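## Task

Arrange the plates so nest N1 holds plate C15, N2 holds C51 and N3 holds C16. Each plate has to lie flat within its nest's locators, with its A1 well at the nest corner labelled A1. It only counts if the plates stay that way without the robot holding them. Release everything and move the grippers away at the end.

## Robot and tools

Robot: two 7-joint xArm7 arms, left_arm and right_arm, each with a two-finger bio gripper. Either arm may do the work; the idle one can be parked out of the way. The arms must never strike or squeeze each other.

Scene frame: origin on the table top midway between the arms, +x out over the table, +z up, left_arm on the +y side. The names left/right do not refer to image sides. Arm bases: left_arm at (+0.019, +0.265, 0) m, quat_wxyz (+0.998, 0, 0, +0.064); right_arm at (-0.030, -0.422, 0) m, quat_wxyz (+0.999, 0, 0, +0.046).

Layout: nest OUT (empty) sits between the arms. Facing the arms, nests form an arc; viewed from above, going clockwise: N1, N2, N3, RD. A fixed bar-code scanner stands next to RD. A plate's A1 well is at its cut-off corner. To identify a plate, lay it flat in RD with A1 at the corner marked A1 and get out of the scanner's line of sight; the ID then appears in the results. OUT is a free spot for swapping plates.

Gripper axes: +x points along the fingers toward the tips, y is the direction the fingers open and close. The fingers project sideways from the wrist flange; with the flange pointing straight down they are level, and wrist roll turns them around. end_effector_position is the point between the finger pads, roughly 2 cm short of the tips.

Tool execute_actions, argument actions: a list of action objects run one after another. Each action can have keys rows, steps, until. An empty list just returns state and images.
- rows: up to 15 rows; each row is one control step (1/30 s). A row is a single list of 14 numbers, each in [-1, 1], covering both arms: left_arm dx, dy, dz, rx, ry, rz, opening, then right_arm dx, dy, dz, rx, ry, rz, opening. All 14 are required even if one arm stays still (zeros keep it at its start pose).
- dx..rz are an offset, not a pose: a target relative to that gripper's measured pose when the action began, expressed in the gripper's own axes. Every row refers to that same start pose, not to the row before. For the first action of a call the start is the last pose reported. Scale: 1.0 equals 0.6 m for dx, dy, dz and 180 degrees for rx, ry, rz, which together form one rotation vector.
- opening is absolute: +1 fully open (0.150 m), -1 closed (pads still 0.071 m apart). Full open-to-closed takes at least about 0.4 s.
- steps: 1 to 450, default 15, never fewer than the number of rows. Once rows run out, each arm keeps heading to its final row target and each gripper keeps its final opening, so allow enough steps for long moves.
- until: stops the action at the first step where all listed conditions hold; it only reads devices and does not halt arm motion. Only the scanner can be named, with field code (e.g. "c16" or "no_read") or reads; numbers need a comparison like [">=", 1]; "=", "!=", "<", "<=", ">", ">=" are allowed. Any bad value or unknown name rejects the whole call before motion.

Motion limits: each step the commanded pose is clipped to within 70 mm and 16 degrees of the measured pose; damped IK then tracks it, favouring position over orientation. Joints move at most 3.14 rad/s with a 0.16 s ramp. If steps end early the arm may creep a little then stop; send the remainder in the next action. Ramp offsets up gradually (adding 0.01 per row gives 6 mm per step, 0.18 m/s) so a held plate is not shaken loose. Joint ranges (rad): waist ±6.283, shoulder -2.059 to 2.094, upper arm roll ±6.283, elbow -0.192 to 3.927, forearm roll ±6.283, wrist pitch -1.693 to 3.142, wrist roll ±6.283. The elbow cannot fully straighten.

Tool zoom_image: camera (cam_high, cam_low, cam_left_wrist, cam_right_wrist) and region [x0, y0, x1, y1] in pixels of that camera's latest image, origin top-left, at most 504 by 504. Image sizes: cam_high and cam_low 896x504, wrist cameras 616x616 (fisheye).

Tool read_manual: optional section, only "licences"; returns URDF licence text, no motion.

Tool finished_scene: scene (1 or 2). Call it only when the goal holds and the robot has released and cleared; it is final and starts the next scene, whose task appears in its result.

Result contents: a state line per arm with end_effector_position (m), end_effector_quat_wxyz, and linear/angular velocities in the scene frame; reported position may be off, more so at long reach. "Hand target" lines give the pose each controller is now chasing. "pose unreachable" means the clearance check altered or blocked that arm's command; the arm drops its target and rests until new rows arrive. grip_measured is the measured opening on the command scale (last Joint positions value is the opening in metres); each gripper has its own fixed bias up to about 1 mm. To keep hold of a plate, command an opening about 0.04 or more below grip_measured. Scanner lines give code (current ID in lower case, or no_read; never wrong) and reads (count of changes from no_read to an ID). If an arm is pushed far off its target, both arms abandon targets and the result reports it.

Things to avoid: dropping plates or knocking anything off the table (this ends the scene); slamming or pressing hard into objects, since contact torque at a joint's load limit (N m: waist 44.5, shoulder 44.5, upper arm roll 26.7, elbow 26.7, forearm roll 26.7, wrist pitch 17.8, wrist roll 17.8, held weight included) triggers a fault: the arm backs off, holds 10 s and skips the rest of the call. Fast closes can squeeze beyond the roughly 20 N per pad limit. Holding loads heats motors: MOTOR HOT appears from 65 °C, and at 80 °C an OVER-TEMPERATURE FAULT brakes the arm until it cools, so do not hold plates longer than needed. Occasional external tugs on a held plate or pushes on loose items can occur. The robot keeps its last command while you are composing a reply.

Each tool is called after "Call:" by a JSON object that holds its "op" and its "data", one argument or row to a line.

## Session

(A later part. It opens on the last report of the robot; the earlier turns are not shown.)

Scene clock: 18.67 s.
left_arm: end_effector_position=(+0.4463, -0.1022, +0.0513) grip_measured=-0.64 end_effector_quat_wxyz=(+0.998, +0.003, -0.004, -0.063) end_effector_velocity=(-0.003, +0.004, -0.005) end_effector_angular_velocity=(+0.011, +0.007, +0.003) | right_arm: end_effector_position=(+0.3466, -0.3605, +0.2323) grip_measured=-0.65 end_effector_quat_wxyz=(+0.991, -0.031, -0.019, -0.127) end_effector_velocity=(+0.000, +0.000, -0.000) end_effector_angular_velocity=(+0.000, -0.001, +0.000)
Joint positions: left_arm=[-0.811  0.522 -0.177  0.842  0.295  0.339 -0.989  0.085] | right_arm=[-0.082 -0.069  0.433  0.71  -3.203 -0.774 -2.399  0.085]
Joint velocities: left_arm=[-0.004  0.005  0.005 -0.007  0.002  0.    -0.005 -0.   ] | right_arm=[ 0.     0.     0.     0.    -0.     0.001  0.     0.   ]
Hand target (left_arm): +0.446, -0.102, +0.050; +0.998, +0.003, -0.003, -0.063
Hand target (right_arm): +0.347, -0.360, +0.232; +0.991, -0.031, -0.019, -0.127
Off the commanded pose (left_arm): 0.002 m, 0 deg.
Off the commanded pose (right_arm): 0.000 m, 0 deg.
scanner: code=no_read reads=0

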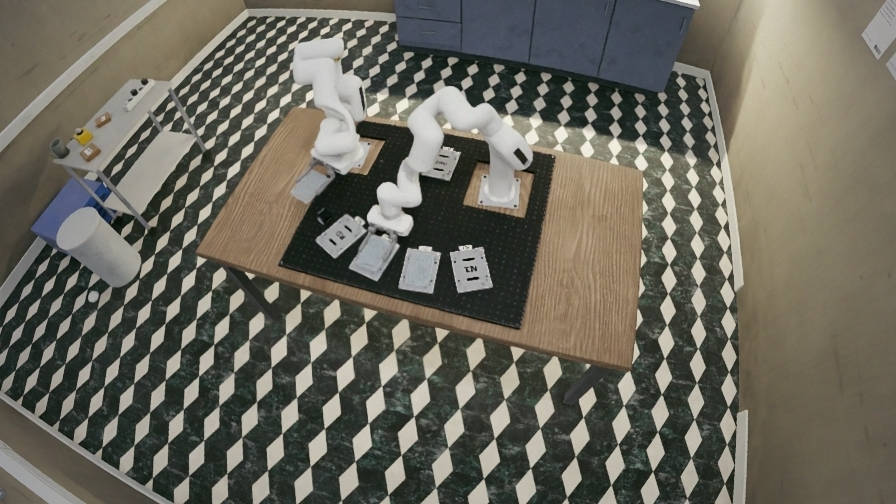

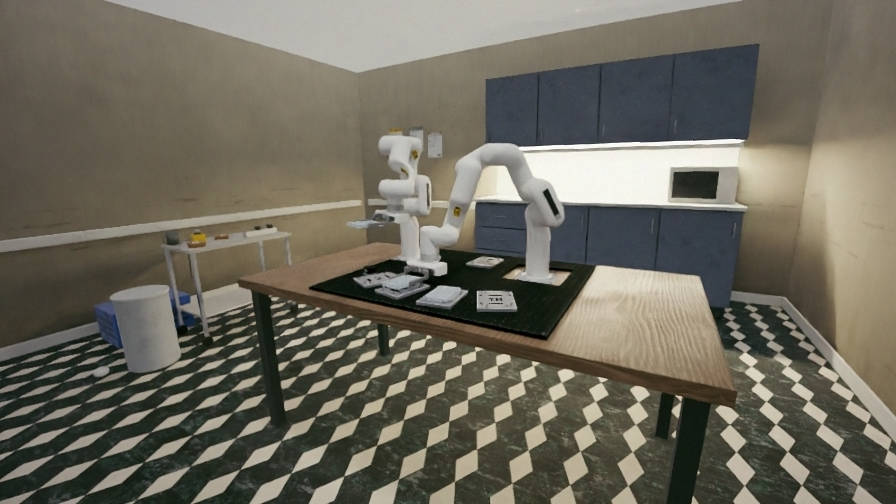

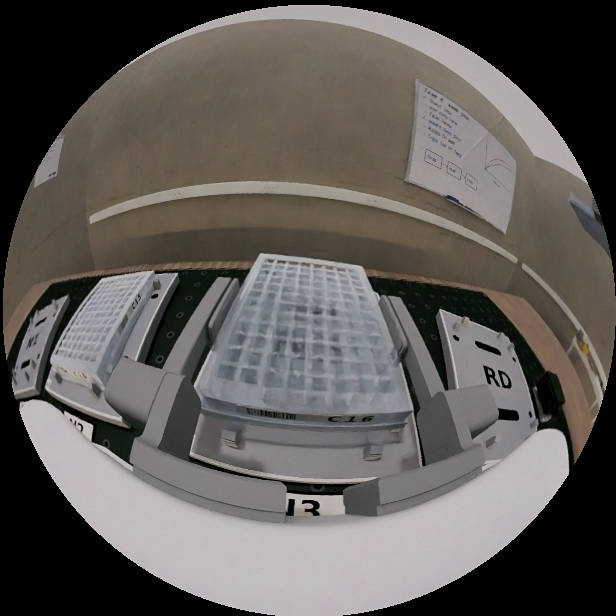

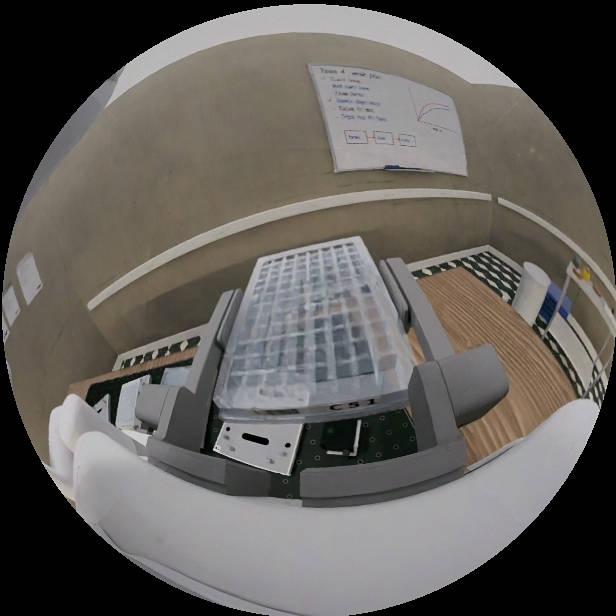

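Call:
{"op": "execute_actions", "data": {
  "actions": [
    {"rows": [
[-0.0015,-0.0012,-0.003,0,0,-0.004,-0.76, 0,0,0,0,0,0,-0.78],
[-0.0025,-0.0023,-0.006,0,0,-0.0072,-0.76, 0,0,0,0,0,0,-0.78],
[-0.0025,-0.0023,-0.01,0,0,-0.0072,-0.76, 0,0,0,0,0,0,-0.78],
[-0.0025,-0.0023,-0.015,0,0,-0.0072,-0.76, 0,0,0,0,0,0,-0.78],
[-0.0025,-0.0023,-0.02,0,0,-0.0072,-0.76, 0,0,0,0,0,0,-0.78],
[-0.0025,-0.0023,-0.024,0,0,-0.0072,-0.76, 0,0,0,0,0,0,-0.78],
[-0.0025,-0.0023,-0.027,0,0,-0.0072,-0.76, 0,0,0,0,0,0,-0.78]
], "steps": 16}
  ]
}}

Call:
{"op": "zoom_image", "data": {
  "camera": "cam_left_wrist",
  "region": [160, 230, 460, 480]
}}

Scene clock: 19.43 s.
left_arm: end_effector_position=(+0.4456, -0.1041, +0.0372) grip_measured=-0.64 end_effector_quat_wxyz=(+0.997, +0.001, -0.005, -0.074) end_effector_velocity=(+0.001, -0.001, -0.002) end_effector_angular_velocity=(+0.001, +0.001, -0.003) | right_arm: end_effector_position=(+0.3466, -0.3605, +0.2323) grip_measured=-0.65 end_effector_quat_wxyz=(+0.991, -0.031, -0.019, -0.127) end_effector_velocity=(-0.000, +0.000, -0.000) end_effector_angular_velocity=(-0.000, +0.001, +0.001)
Joint positions: left_arm=[-0.822  0.564 -0.158  0.848  0.321  0.298 -0.988  0.085] | right_arm=[-0.082 -0.069  0.433  0.71  -3.203 -0.774 -2.399  0.085]
Joint velocities: left_arm=[ 0.001  0.006  0.     0.004  0.004 -0.     0.001 -0.   ] | right_arm=[ 0.     0.     0.    -0.     0.    -0.    -0.001  0.   ]
Hand target (left_arm): +0.445, -0.103, +0.035; +0.997, +0.003, -0.003, -0.074
Hand target (right_arm): +0.347, -0.360, +0.232; +0.991, -0.031, -0.019, -0.127
Off the commanded pose (left_arm): 0.002 m, 0 deg.
Off the commanded pose (right_arm): 0.000 m, 0 deg.
scanner: code=no_read reads=0

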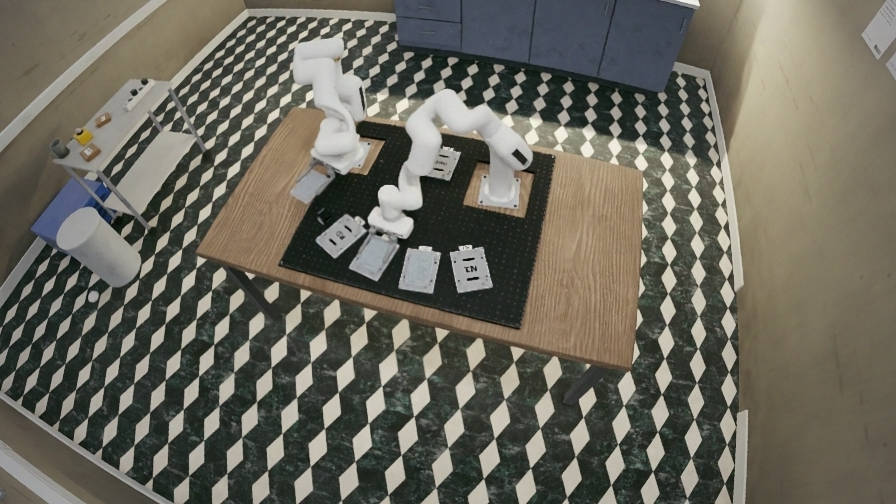

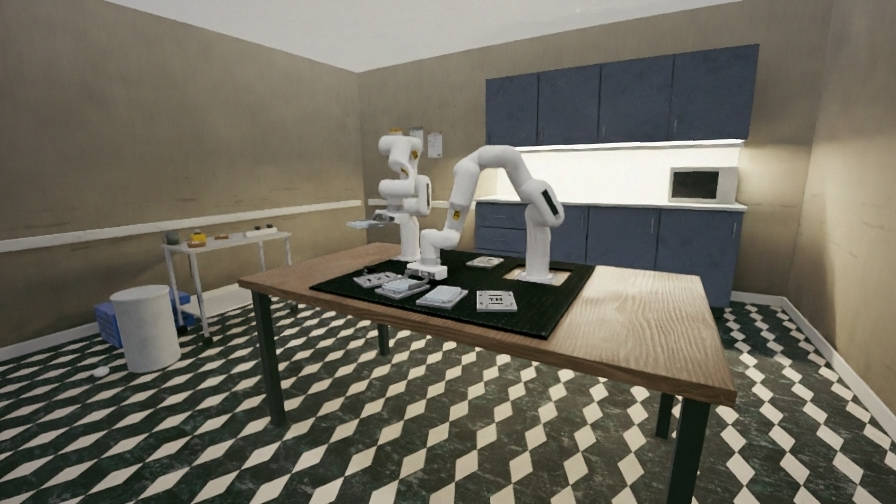

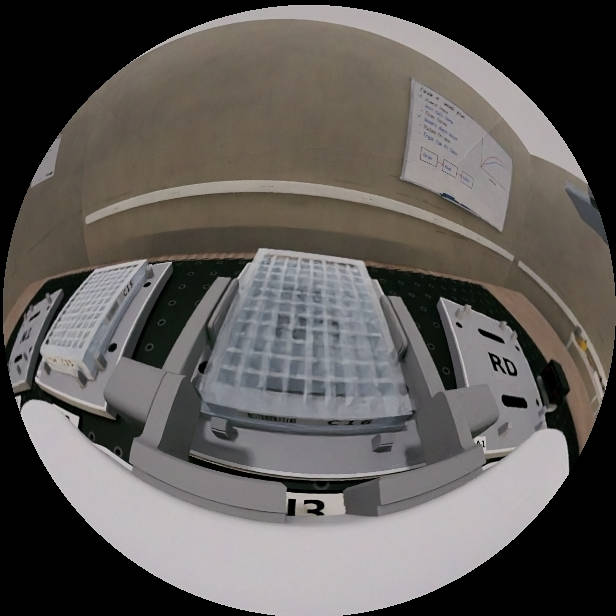

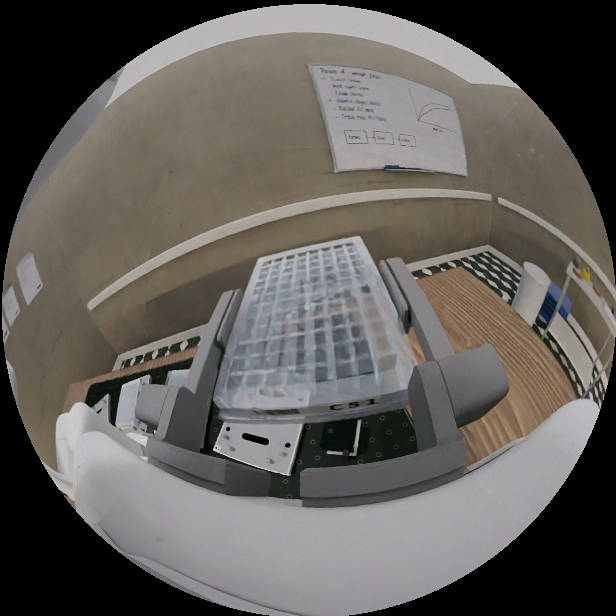

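Region (160, 230, 460, 480) of cam_left_wrist's 616x616 image, scaled by 1.680, with more detail than that image has.

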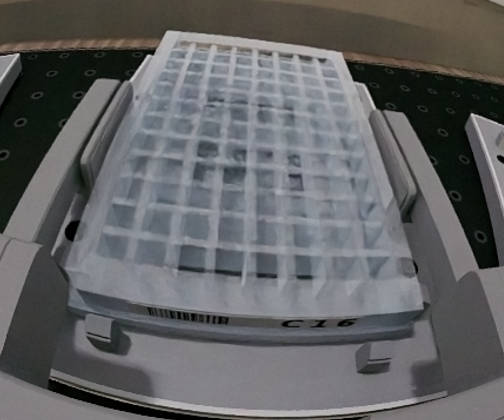

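Call:
{"op": "execute_actions", "data": {
  "actions": []
}}

Scene clock: 19.90 s.
left_arm: end_effector_position=(+0.4454, -0.1039, +0.0362) grip_measured=-0.64 end_effector_quat_wxyz=(+0.997, +0.002, -0.005, -0.074) end_effector_velocity=(-0.000, +0.001, -0.001) end_effector_angular_velocity=(+0.001, +0.002, +0.000) | right_arm: end_effector_position=(+0.3466, -0.3605, +0.2323) grip_measured=-0.65 end_effector_quat_wxyz=(+0.991, -0.031, -0.019, -0.127) end_effector_velocity=(-0.000, -0.001, -0.000) end_effector_angular_velocity=(-0.000, +0.001, -0.001)
Joint positions: left_arm=[-0.822  0.566 -0.158  0.849  0.321  0.298 -0.987  0.085] | right_arm=[-0.082 -0.069  0.433  0.71  -3.203 -0.774 -2.399  0.085]
Joint velocities: left_arm=[ 0.001  0.002 -0.    -0.001  0.    -0.001  0.     0.   ] | right_arm=[-0.001  0.    -0.    -0.    -0.    -0.    -0.    -0.   ]
Hand target (left_arm): +0.445, -0.103, +0.035; +0.997, +0.003, -0.003, -0.074
Hand target (right_arm): +0.347, -0.360, +0.232; +0.991, -0.031, -0.019, -0.127
Off the commanded pose (left_arm): 0.002 m, 0 deg.
Off the commanded pose (right_arm): 0.000 m, 0 deg.
scanner: code=no_read reads=0

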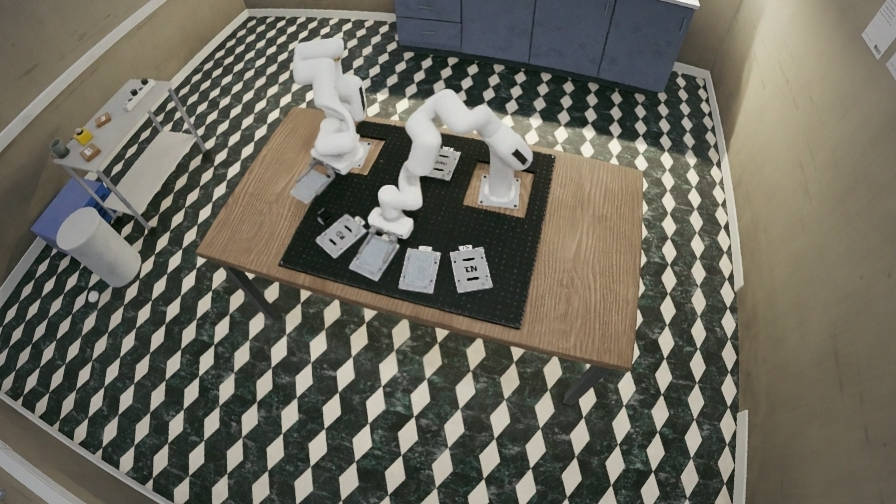

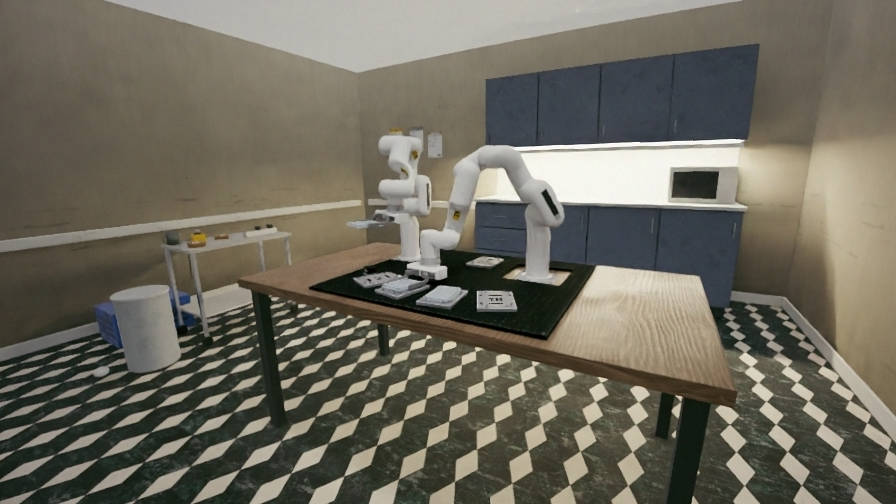

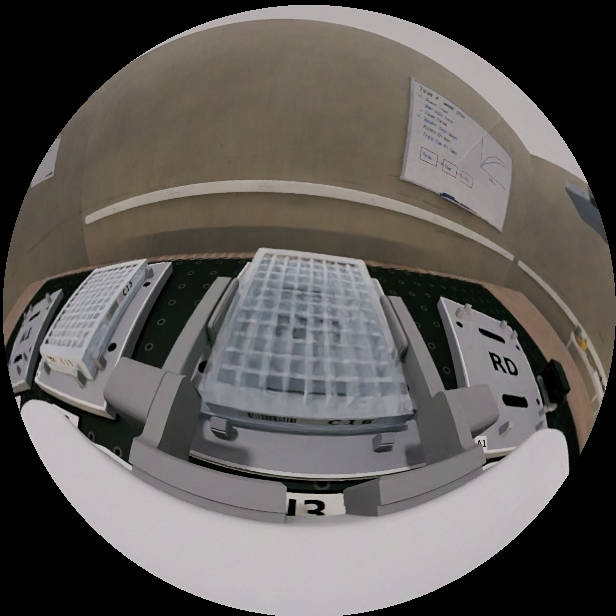

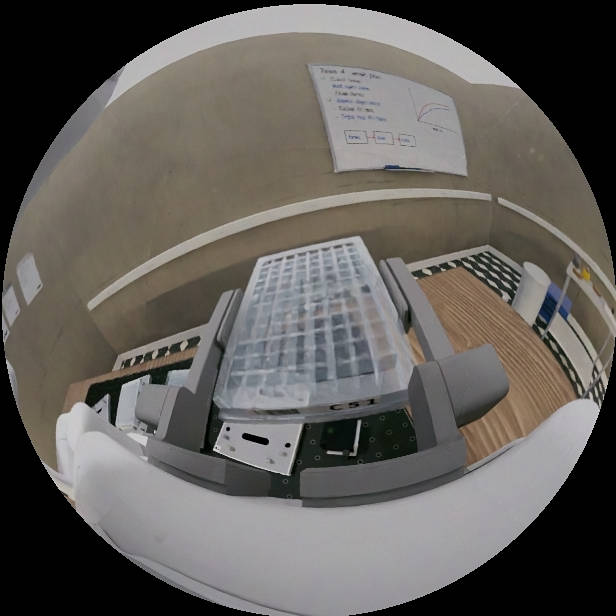

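Call:
{"op": "zoom_image", "data": {
  "camera": "cam_high",
  "region": [325, 190, 435, 300]
}}

Call:
{"op": "zoom_image", "data": {
  "camera": "cam_left_wrist",
  "region": [160, 230, 460, 480]
}}

Region (325, 190, 435, 300) of cam_high's 896x504 image, scaled by 4.582, with more detail than that image has.

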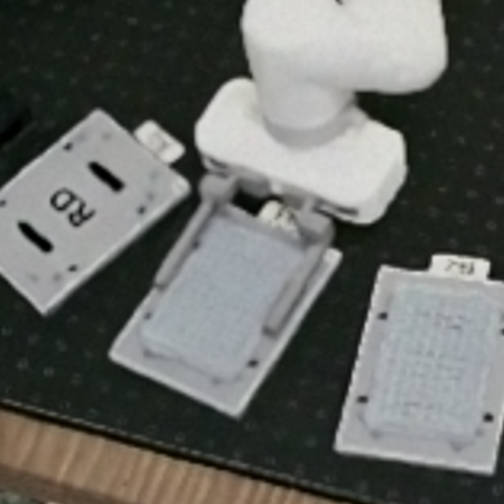

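Region (160, 230, 460, 480) of cam_left_wrist's 616x616 image, scaled by 1.680, with more detail than that image has.

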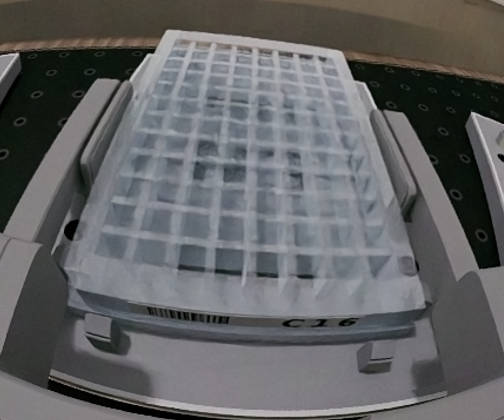

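Call:
{"op": "execute_actions", "data": {
  "actions": [
    {"rows": [[0,0,0.005,0,0,0,-0.76,0,0,0,0,0,0,-0.78],[0,0,0.01,0,0,0,-0.76,0,0,0,0,0,0,-0.78],[0,0,0.015,0,0,0,-0.76,0,0,0,0,0,0,-0.78],[0,0,0.02,0,0,0,-0.76,0,0,0,0,0,0,-0.78],[0,0,0.023,0,0,-0.004,-0.76,0,0,0,0,0,0,-0.78],[0,0,0.023,0,0,-0.008,-0.76,0,0,0,0,0,0,-0.78],[0,0,0.023,0,0,-0.011,-0.76,0,0,0,0,0,0,-0.78],[0,0,0.023,0,0,-0.014,-0.76,0,0,0,0,0,0,-0.78]], "steps": 25}
  ]
}}

Call:
{"op": "zoom_image", "data": {
  "camera": "cam_left_wrist",
  "region": [160, 230, 460, 480]
}}

Call:
{"op": "zoom_image", "data": {
  "camera": "cam_high",
  "region": [325, 190, 435, 300]
}}

Scene clock: 21.37 s.
left_arm: end_effector_position=(+0.4453, -0.1035, +0.0497) grip_measured=-0.64 end_effector_quat_wxyz=(+0.995, +0.002, -0.004, -0.096) end_effector_velocity=(+0.000, -0.001, +0.000) end_effector_angular_velocity=(-0.003, -0.001, -0.000) | right_arm: end_effector_position=(+0.3466, -0.3605, +0.2323) grip_measured=-0.65 end_effector_quat_wxyz=(+0.991, -0.031, -0.019, -0.127) end_effector_velocity=(+0.000, +0.000, +0.000) end_effector_angular_velocity=(-0.000, -0.000, +0.000)
Joint positions: left_arm=[-0.786  0.517 -0.184  0.82   0.319  0.322 -0.93   0.085] | right_arm=[-0.082 -0.069  0.433  0.71  -3.203 -0.774 -2.399  0.085]
Joint velocities: left_arm=[ 0.001  0.    -0.001  0.001 -0.    -0.002  0.001 -0.   ] | right_arm=[ 0.001  0.    -0.     0.    -0.001  0.     0.001 -0.   ]
Hand target (left_arm): +0.445, -0.104, +0.050; +0.995, +0.002, -0.005, -0.096
Hand target (right_arm): +0.347, -0.360, +0.232; +0.991, -0.031, -0.019, -0.127
Off the commanded pose (left_arm): 0.001 m, 0 deg.
Off the commanded pose (right_arm): 0.000 m, 0 deg.
scanner: code=no_read reads=0

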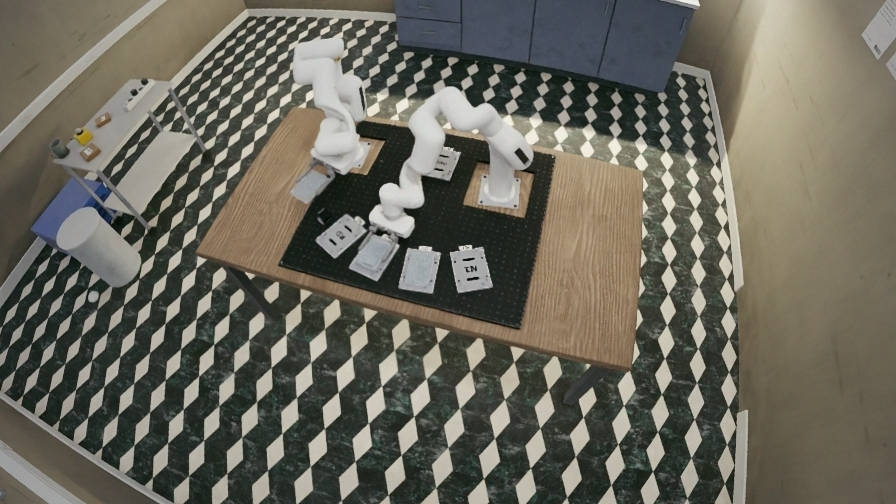

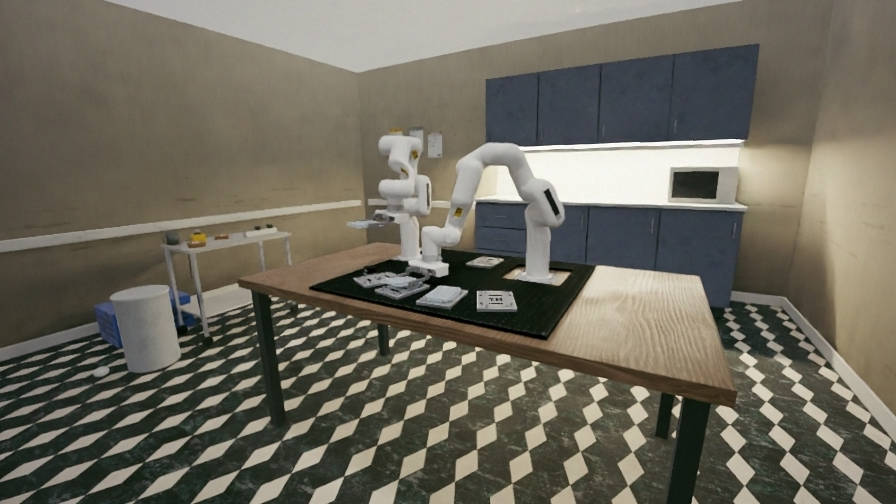

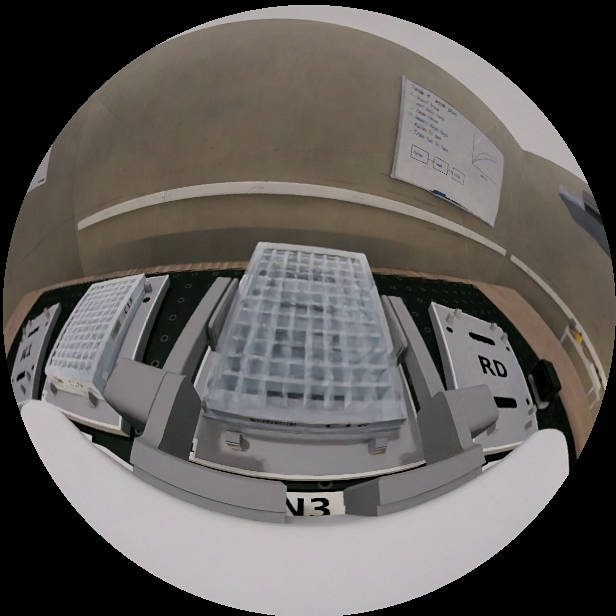

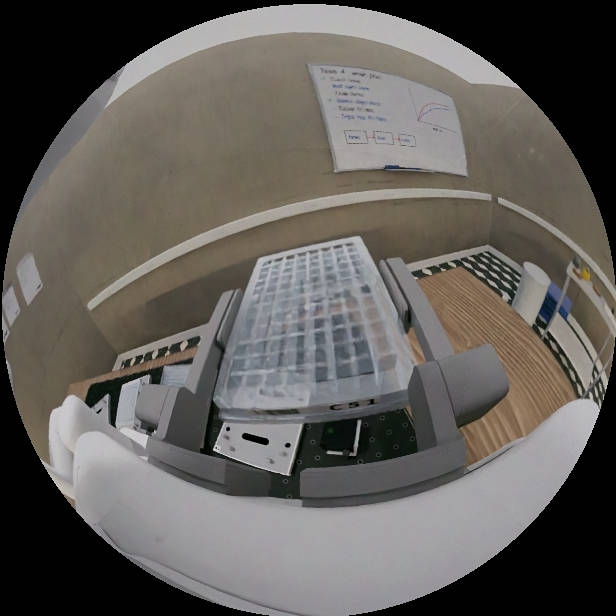

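Region (160, 230, 460, 480) of cam_left_wrist's 616x616 image, scaled by 1.680, with more detail than that image has.

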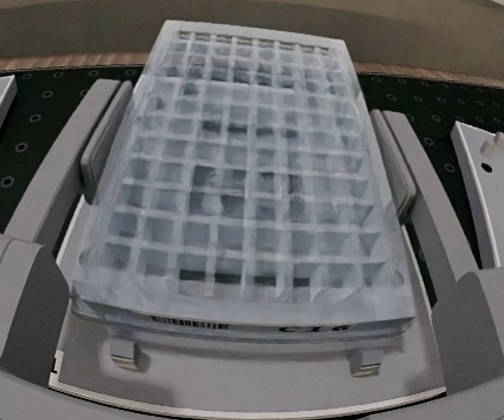

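Region (325, 190, 435, 300) of cam_high's 896x504 image, scaled by 4.582, with more detail than that image has.

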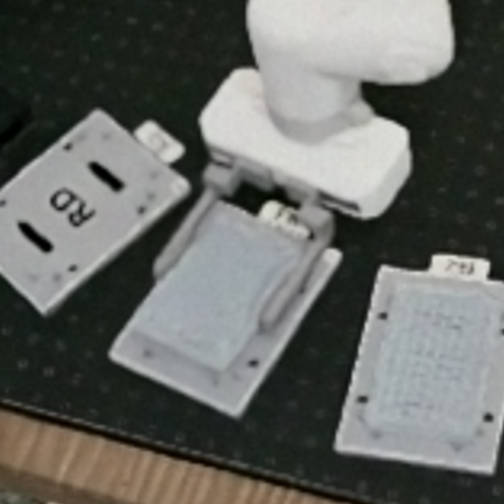

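Call:
{"op": "execute_actions", "data": {
  "actions": [
    {"rows": [[0,-0.0008,0,0,0,0.003,-0.76,0,0,0,0,0,0,-0.78],[0,-0.0016,0,0,0,0.0056,-0.76,0,0,0,0,0,0,-0.78]], "steps": 15}
  ]
}}

Call:
{"op": "zoom_image", "data": {
  "camera": "cam_left_wrist",
  "region": [160, 230, 460, 480]
}}

Scene clock: 22.37 s.
left_arm: end_effector_position=(+0.4453, -0.1040, +0.0495) grip_measured=-0.64 end_effector_quat_wxyz=(+0.996, +0.002, -0.004, -0.087) end_effector_velocity=(-0.000, -0.000, -0.000) end_effector_angular_velocity=(-0.000, +0.001, -0.001) | right_arm: end_effector_position=(+0.3466, -0.3605, +0.2323) grip_measured=-0.65 end_effector_quat_wxyz=(+0.991, -0.031, -0.019, -0.127) end_effector_velocity=(+0.000, -0.000, +0.000) end_effector_angular_velocity=(-0.000, -0.001, -0.001)
Joint positions: left_arm=[-0.796  0.521 -0.181  0.828  0.313  0.326 -0.949  0.085] | right_arm=[-0.082 -0.069  0.433  0.71  -3.203 -0.774 -2.399  0.085]
Joint velocities: left_arm=[ 0.001  0.    -0.001  0.     0.     0.     0.001 -0.   ] | right_arm=[-0.001 -0.    -0.     0.    -0.001  0.001  0.001  0.   ]
Hand target (left_arm): +0.445, -0.104, +0.050; +0.996, +0.002, -0.004, -0.087
Hand target (right_arm): +0.347, -0.360, +0.232; +0.991, -0.031, -0.019, -0.127
Off the commanded pose (left_arm): 0.000 m, 0 deg.
Off the commanded pose (right_arm): 0.000 m, 0 deg.
scanner: code=no_read reads=0

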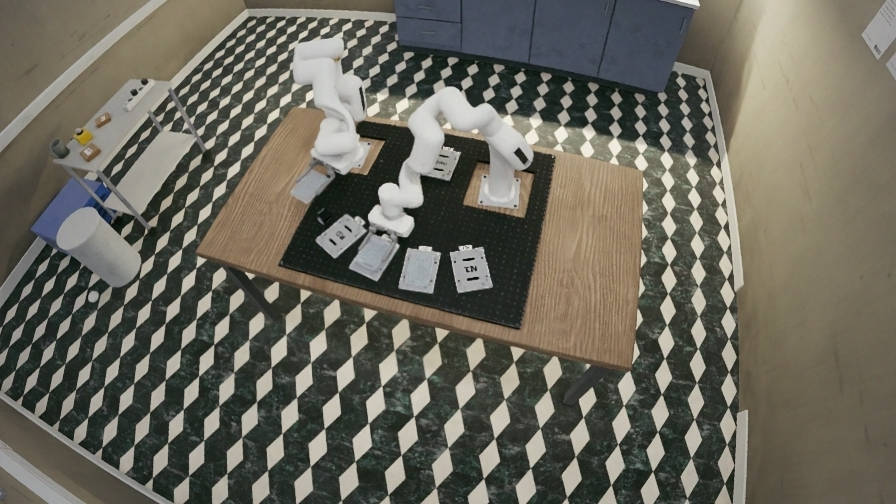

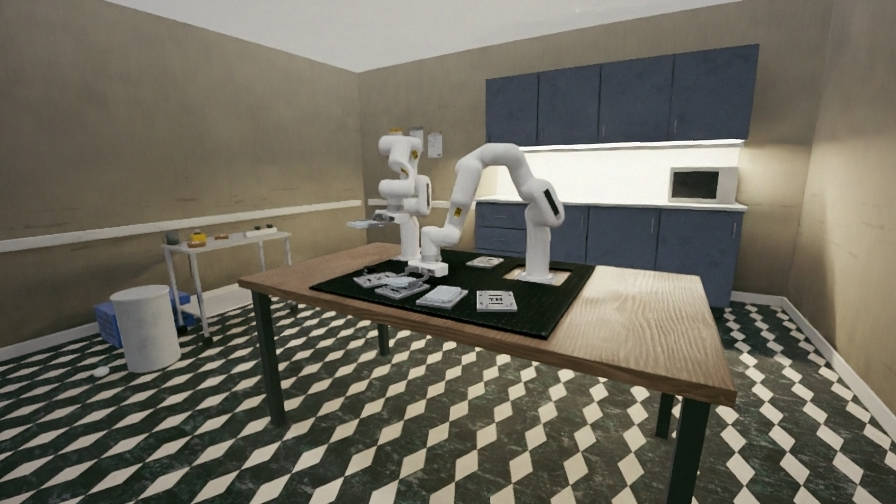

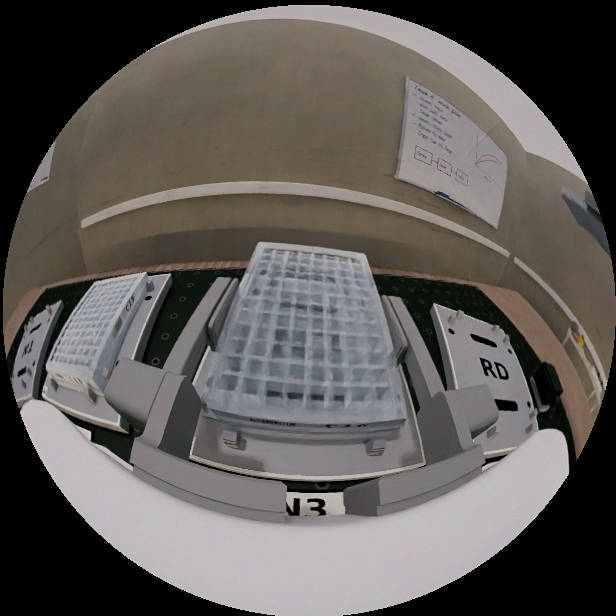

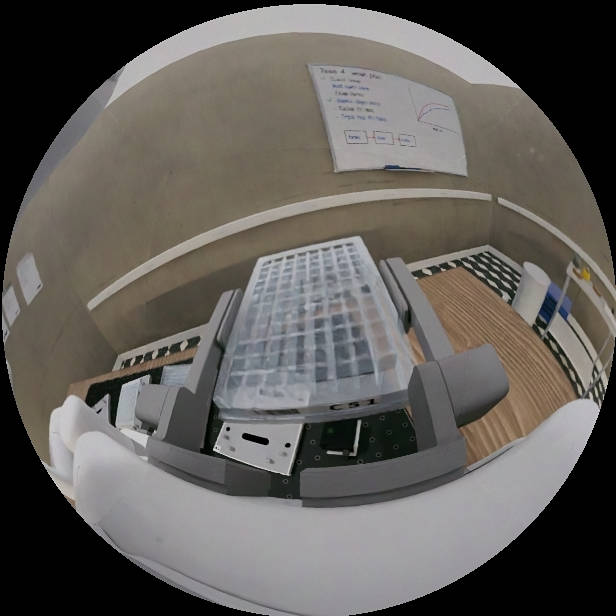

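Region (160, 230, 460, 480) of cam_left_wrist's 616x616 image, scaled by 1.680, with more detail than that image has.

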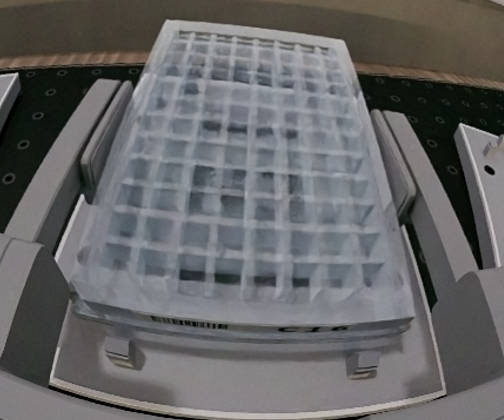

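Call:
{"op": "execute_actions", "data": {
  "actions": [
    {"rows": [[0,0,-0.002,0,0,0,-0.76,0,0,0,0,0,0,-0.78],[0,0,-0.004,0,0,0,-0.76,0,0,0,0,0,0,-0.78],[0,0,-0.006,0,0,0,-0.76,0,0,0,0,0,0,-0.78],[0,0,-0.008,0,0,0,-0.76,0,0,0,0,0,0,-0.78],[0,0,-0.010,0,0,0,-0.76,0,0,0,0,0,0,-0.78],[0,0,-0.012,0,0,0,-0.76,0,0,0,0,0,0,-0.78],[0,0,-0.014,0,0,0,-0.76,0,0,0,0,0,0,-0.78],[0,0,-0.016,0,0,0,-0.76,0,0,0,0,0,0,-0.78],[0,0,-0.018,0,0,0,-0.76,0,0,0,0,0,0,-0.78],[0,0,-0.020,0,0,0,-0.76,0,0,0,0,0,0,-0.78],[0,0,-0.022,0,0,0,-0.76,0,0,0,0,0,0,-0.78],[0,0,-0.0235,0,0,0,-0.76,0,0,0,0,0,0,-0.78]], "steps": 25}
  ]
}}

Call:
{"op": "zoom_image", "data": {
  "camera": "cam_left_wrist",
  "region": [160, 230, 460, 480]
}}

Call:
{"op": "zoom_image", "data": {
  "camera": "cam_high",
  "region": [325, 190, 435, 300]
}}

Scene clock: 23.47 s.
left_arm: end_effector_position=(+0.4460, -0.1046, +0.0368) grip_measured=-0.64 end_effector_quat_wxyz=(+0.996, +0.001, -0.005, -0.087) end_effector_velocity=(-0.000, +0.001, -0.002) end_effector_angular_velocity=(+0.002, +0.003, +0.000) | right_arm: end_effector_position=(+0.3466, -0.3605, +0.2323) grip_measured=-0.65 end_effector_quat_wxyz=(+0.991, -0.031, -0.019, -0.127) end_effector_velocity=(-0.000, -0.000, -0.000) end_effector_angular_velocity=(+0.000, +0.001, -0.001)
Joint positions: left_arm=[-0.812  0.563 -0.16   0.842  0.33   0.294 -0.963  0.085] | right_arm=[-0.082 -0.069  0.433  0.71  -3.203 -0.774 -2.399  0.085]
Joint velocities: left_arm=[ 0.001  0.004  0.     0.     0.001 -0.    -0.    -0.   ] | right_arm=[ 0.     0.     0.    -0.     0.001 -0.001  0.001  0.   ]
Hand target (left_arm): +0.445, -0.104, +0.035; +0.996, +0.002, -0.004, -0.087
Hand target (right_arm): +0.347, -0.360, +0.232; +0.991, -0.031, -0.019, -0.127
Off the commanded pose (left_arm): 0.002 m, 0 deg.
Off the commanded pose (right_arm): 0.000 m, 0 deg.
scanner: code=no_read reads=0

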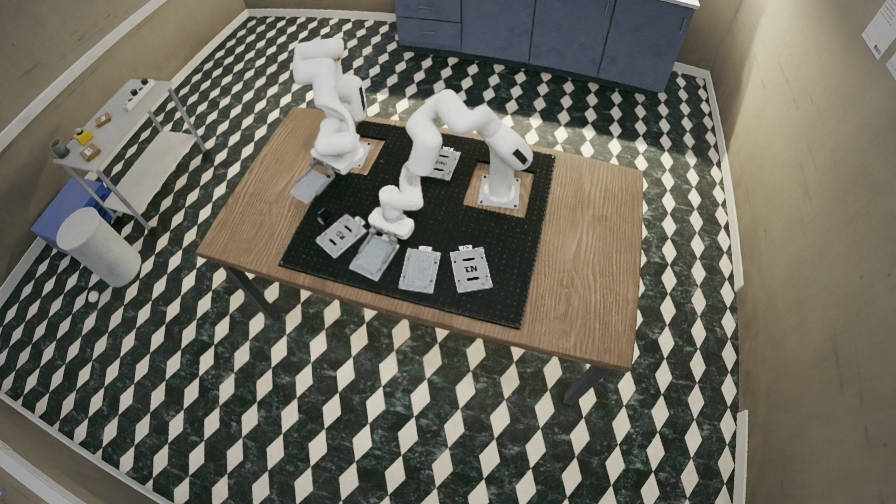

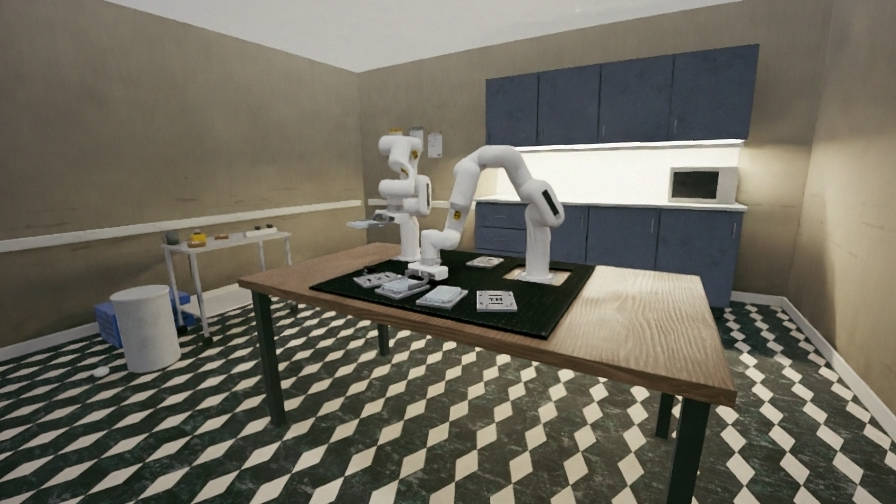

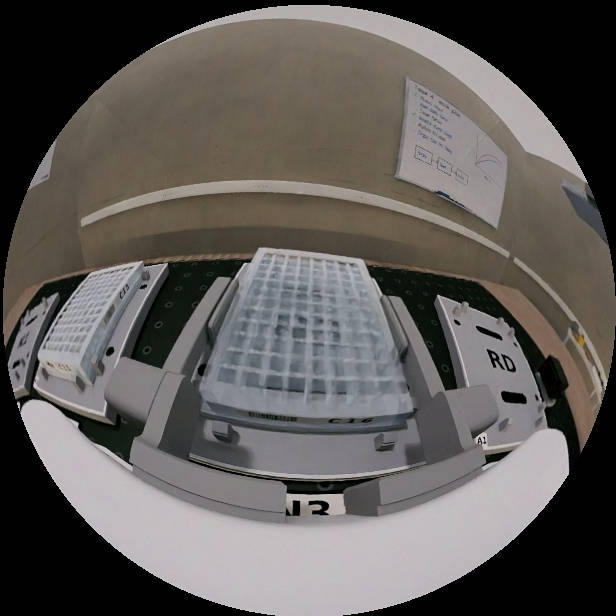

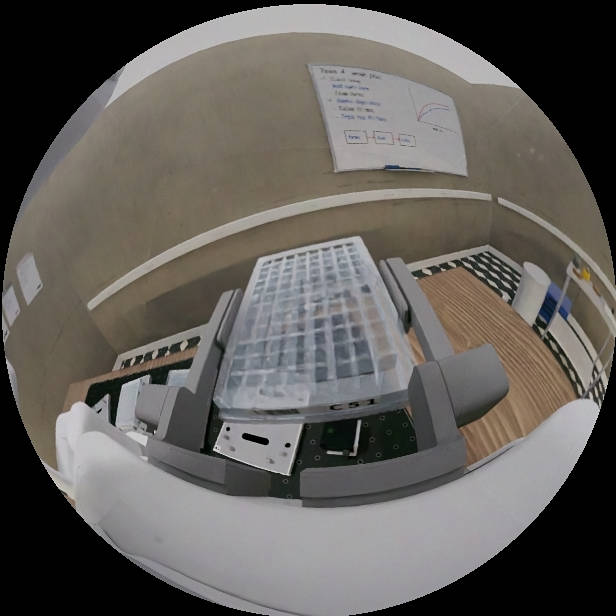

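Region (160, 230, 460, 480) of cam_left_wrist's 616x616 image, scaled by 1.680, with more detail than that image has.

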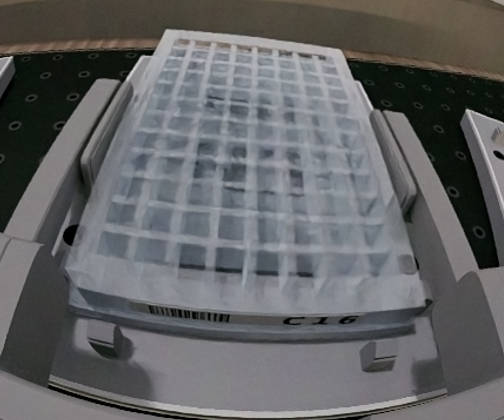

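Region (325, 190, 435, 300) of cam_high's 896x504 image, scaled by 4.582, with more detail than that image has.

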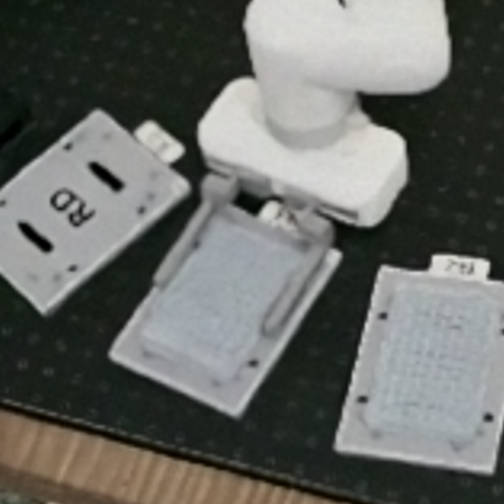

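Call:
{"op": "execute_actions", "data": {
  "actions": [
    {"rows": [[-0.001,0,0,0,0,0,-0.7,0,0,0,0,0,0,-0.78],[-0.0015,0,0,0,0,0,-0.62,0,0,0,0,0,0,-0.78],[-0.0015,0,0,0,0,0,-0.5,0,0,0,0,0,0,-0.78],[-0.0015,0,0,0,0,0,-0.35,0,0,0,0,0,0,-0.78],[-0.0015,0,0,0,0,0,-0.2,0,0,0,0,0,0,-0.78],[-0.0015,0,0,0,0,0,-0.1,0,0,0,0,0,0,-0.78]], "steps": 15}
  ]
}}

Call:
{"op": "zoom_image", "data": {
  "camera": "cam_left_wrist",
  "region": [160, 230, 460, 480]
}}

Call:
{"op": "zoom_image", "data": {
  "camera": "cam_high",
  "region": [325, 190, 435, 300]
}}

Scene clock: 24.17 s.
left_arm: end_effector_position=(+0.4438, -0.1042, +0.0351) grip_measured=-0.10 end_effector_quat_wxyz=(+0.996, +0.003, -0.004, -0.087) end_effector_velocity=(-0.001, -0.003, +0.002) end_effector_angular_velocity=(-0.004, -0.003, -0.005) | right_arm: end_effector_position=(+0.3466, -0.3605, +0.2323) grip_measured=-0.65 end_effector_quat_wxyz=(+0.991, -0.031, -0.019, -0.127) end_effector_velocity=(+0.000, -0.000, +0.000) end_effector_angular_velocity=(+0.000, -0.000, -0.001)
Joint positions: left_arm=[-0.814  0.563 -0.16   0.838  0.33   0.294 -0.964  0.107] | right_arm=[-0.082 -0.069  0.433  0.71  -3.203 -0.774 -2.399  0.085]
Joint velocities: left_arm=[-0.003 -0.003 -0.001  0.     0.001 -0.002  0.     0.   ] | right_arm=[-0. -0. -0. -0.  0. -0. -0.  0.]
Hand target (left_arm): +0.445, -0.104, +0.037; +0.996, +0.001, -0.005, -0.087
Hand target (right_arm): +0.347, -0.360, +0.232; +0.991, -0.031, -0.019, -0.127
Off the commanded pose (left_arm): 0.002 m, 0 deg.
Off the commanded pose (right_arm): 0.000 m, 0 deg.
scanner: code=no_read reads=0

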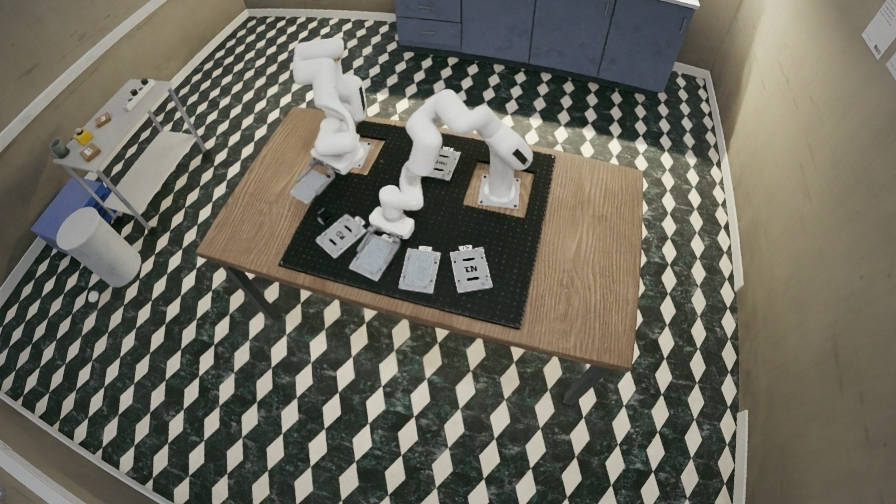

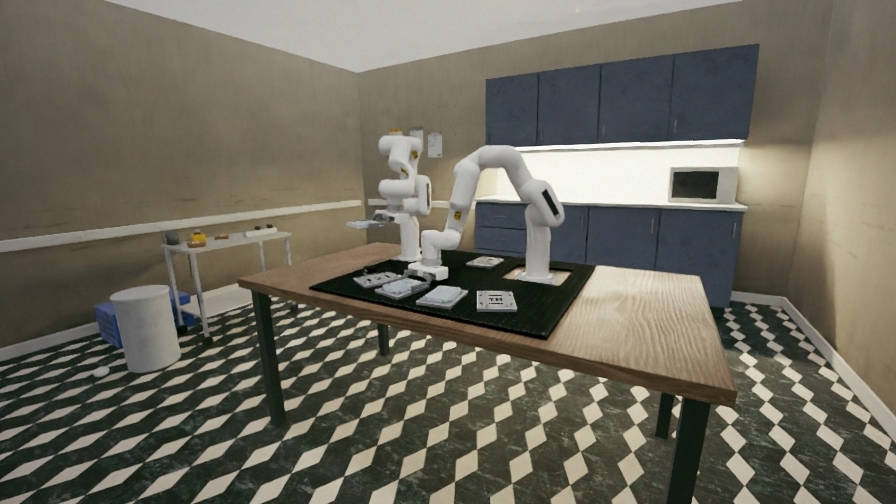

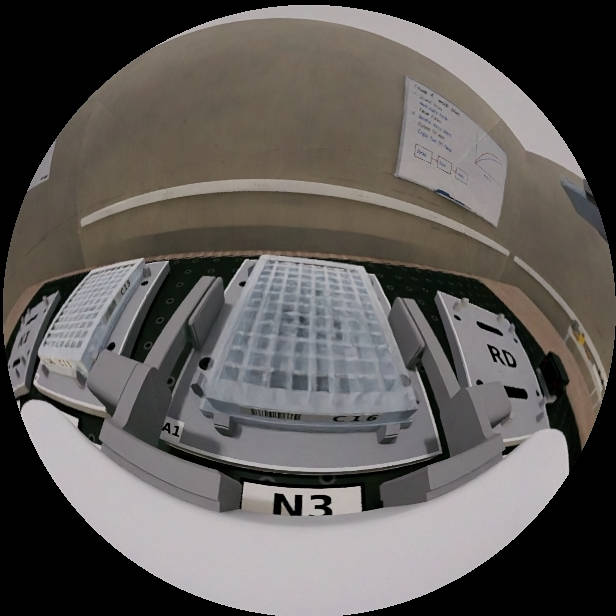

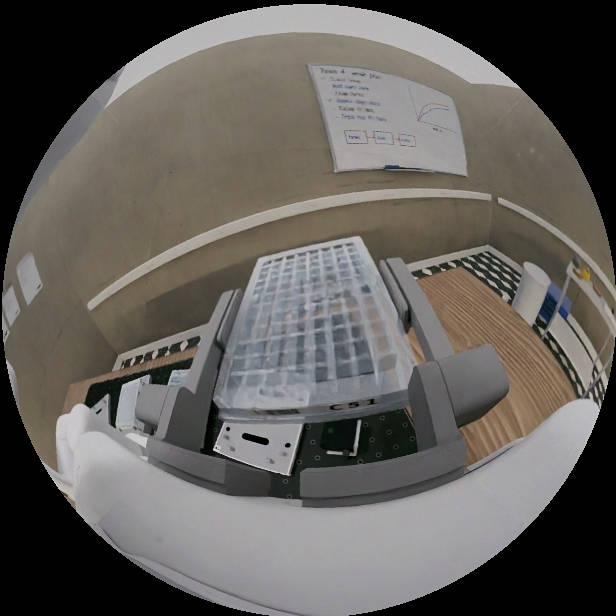

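Region (160, 230, 460, 480) of cam_left_wrist's 616x616 image, scaled by 1.680, with more detail than that image has.

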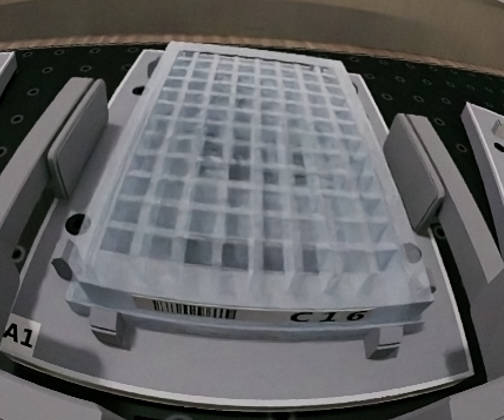

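Region (325, 190, 435, 300) of cam_high's 896x504 image, scaled by 4.582, with more detail than that image has.

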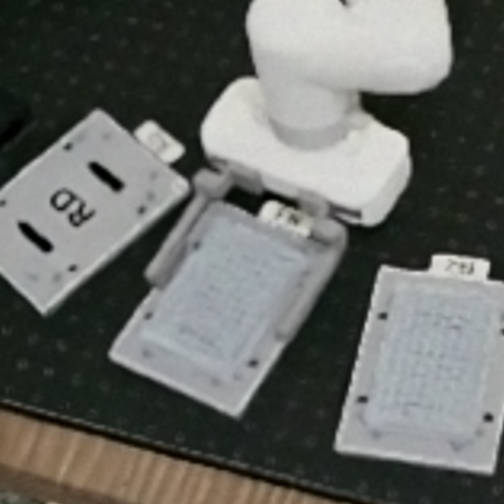

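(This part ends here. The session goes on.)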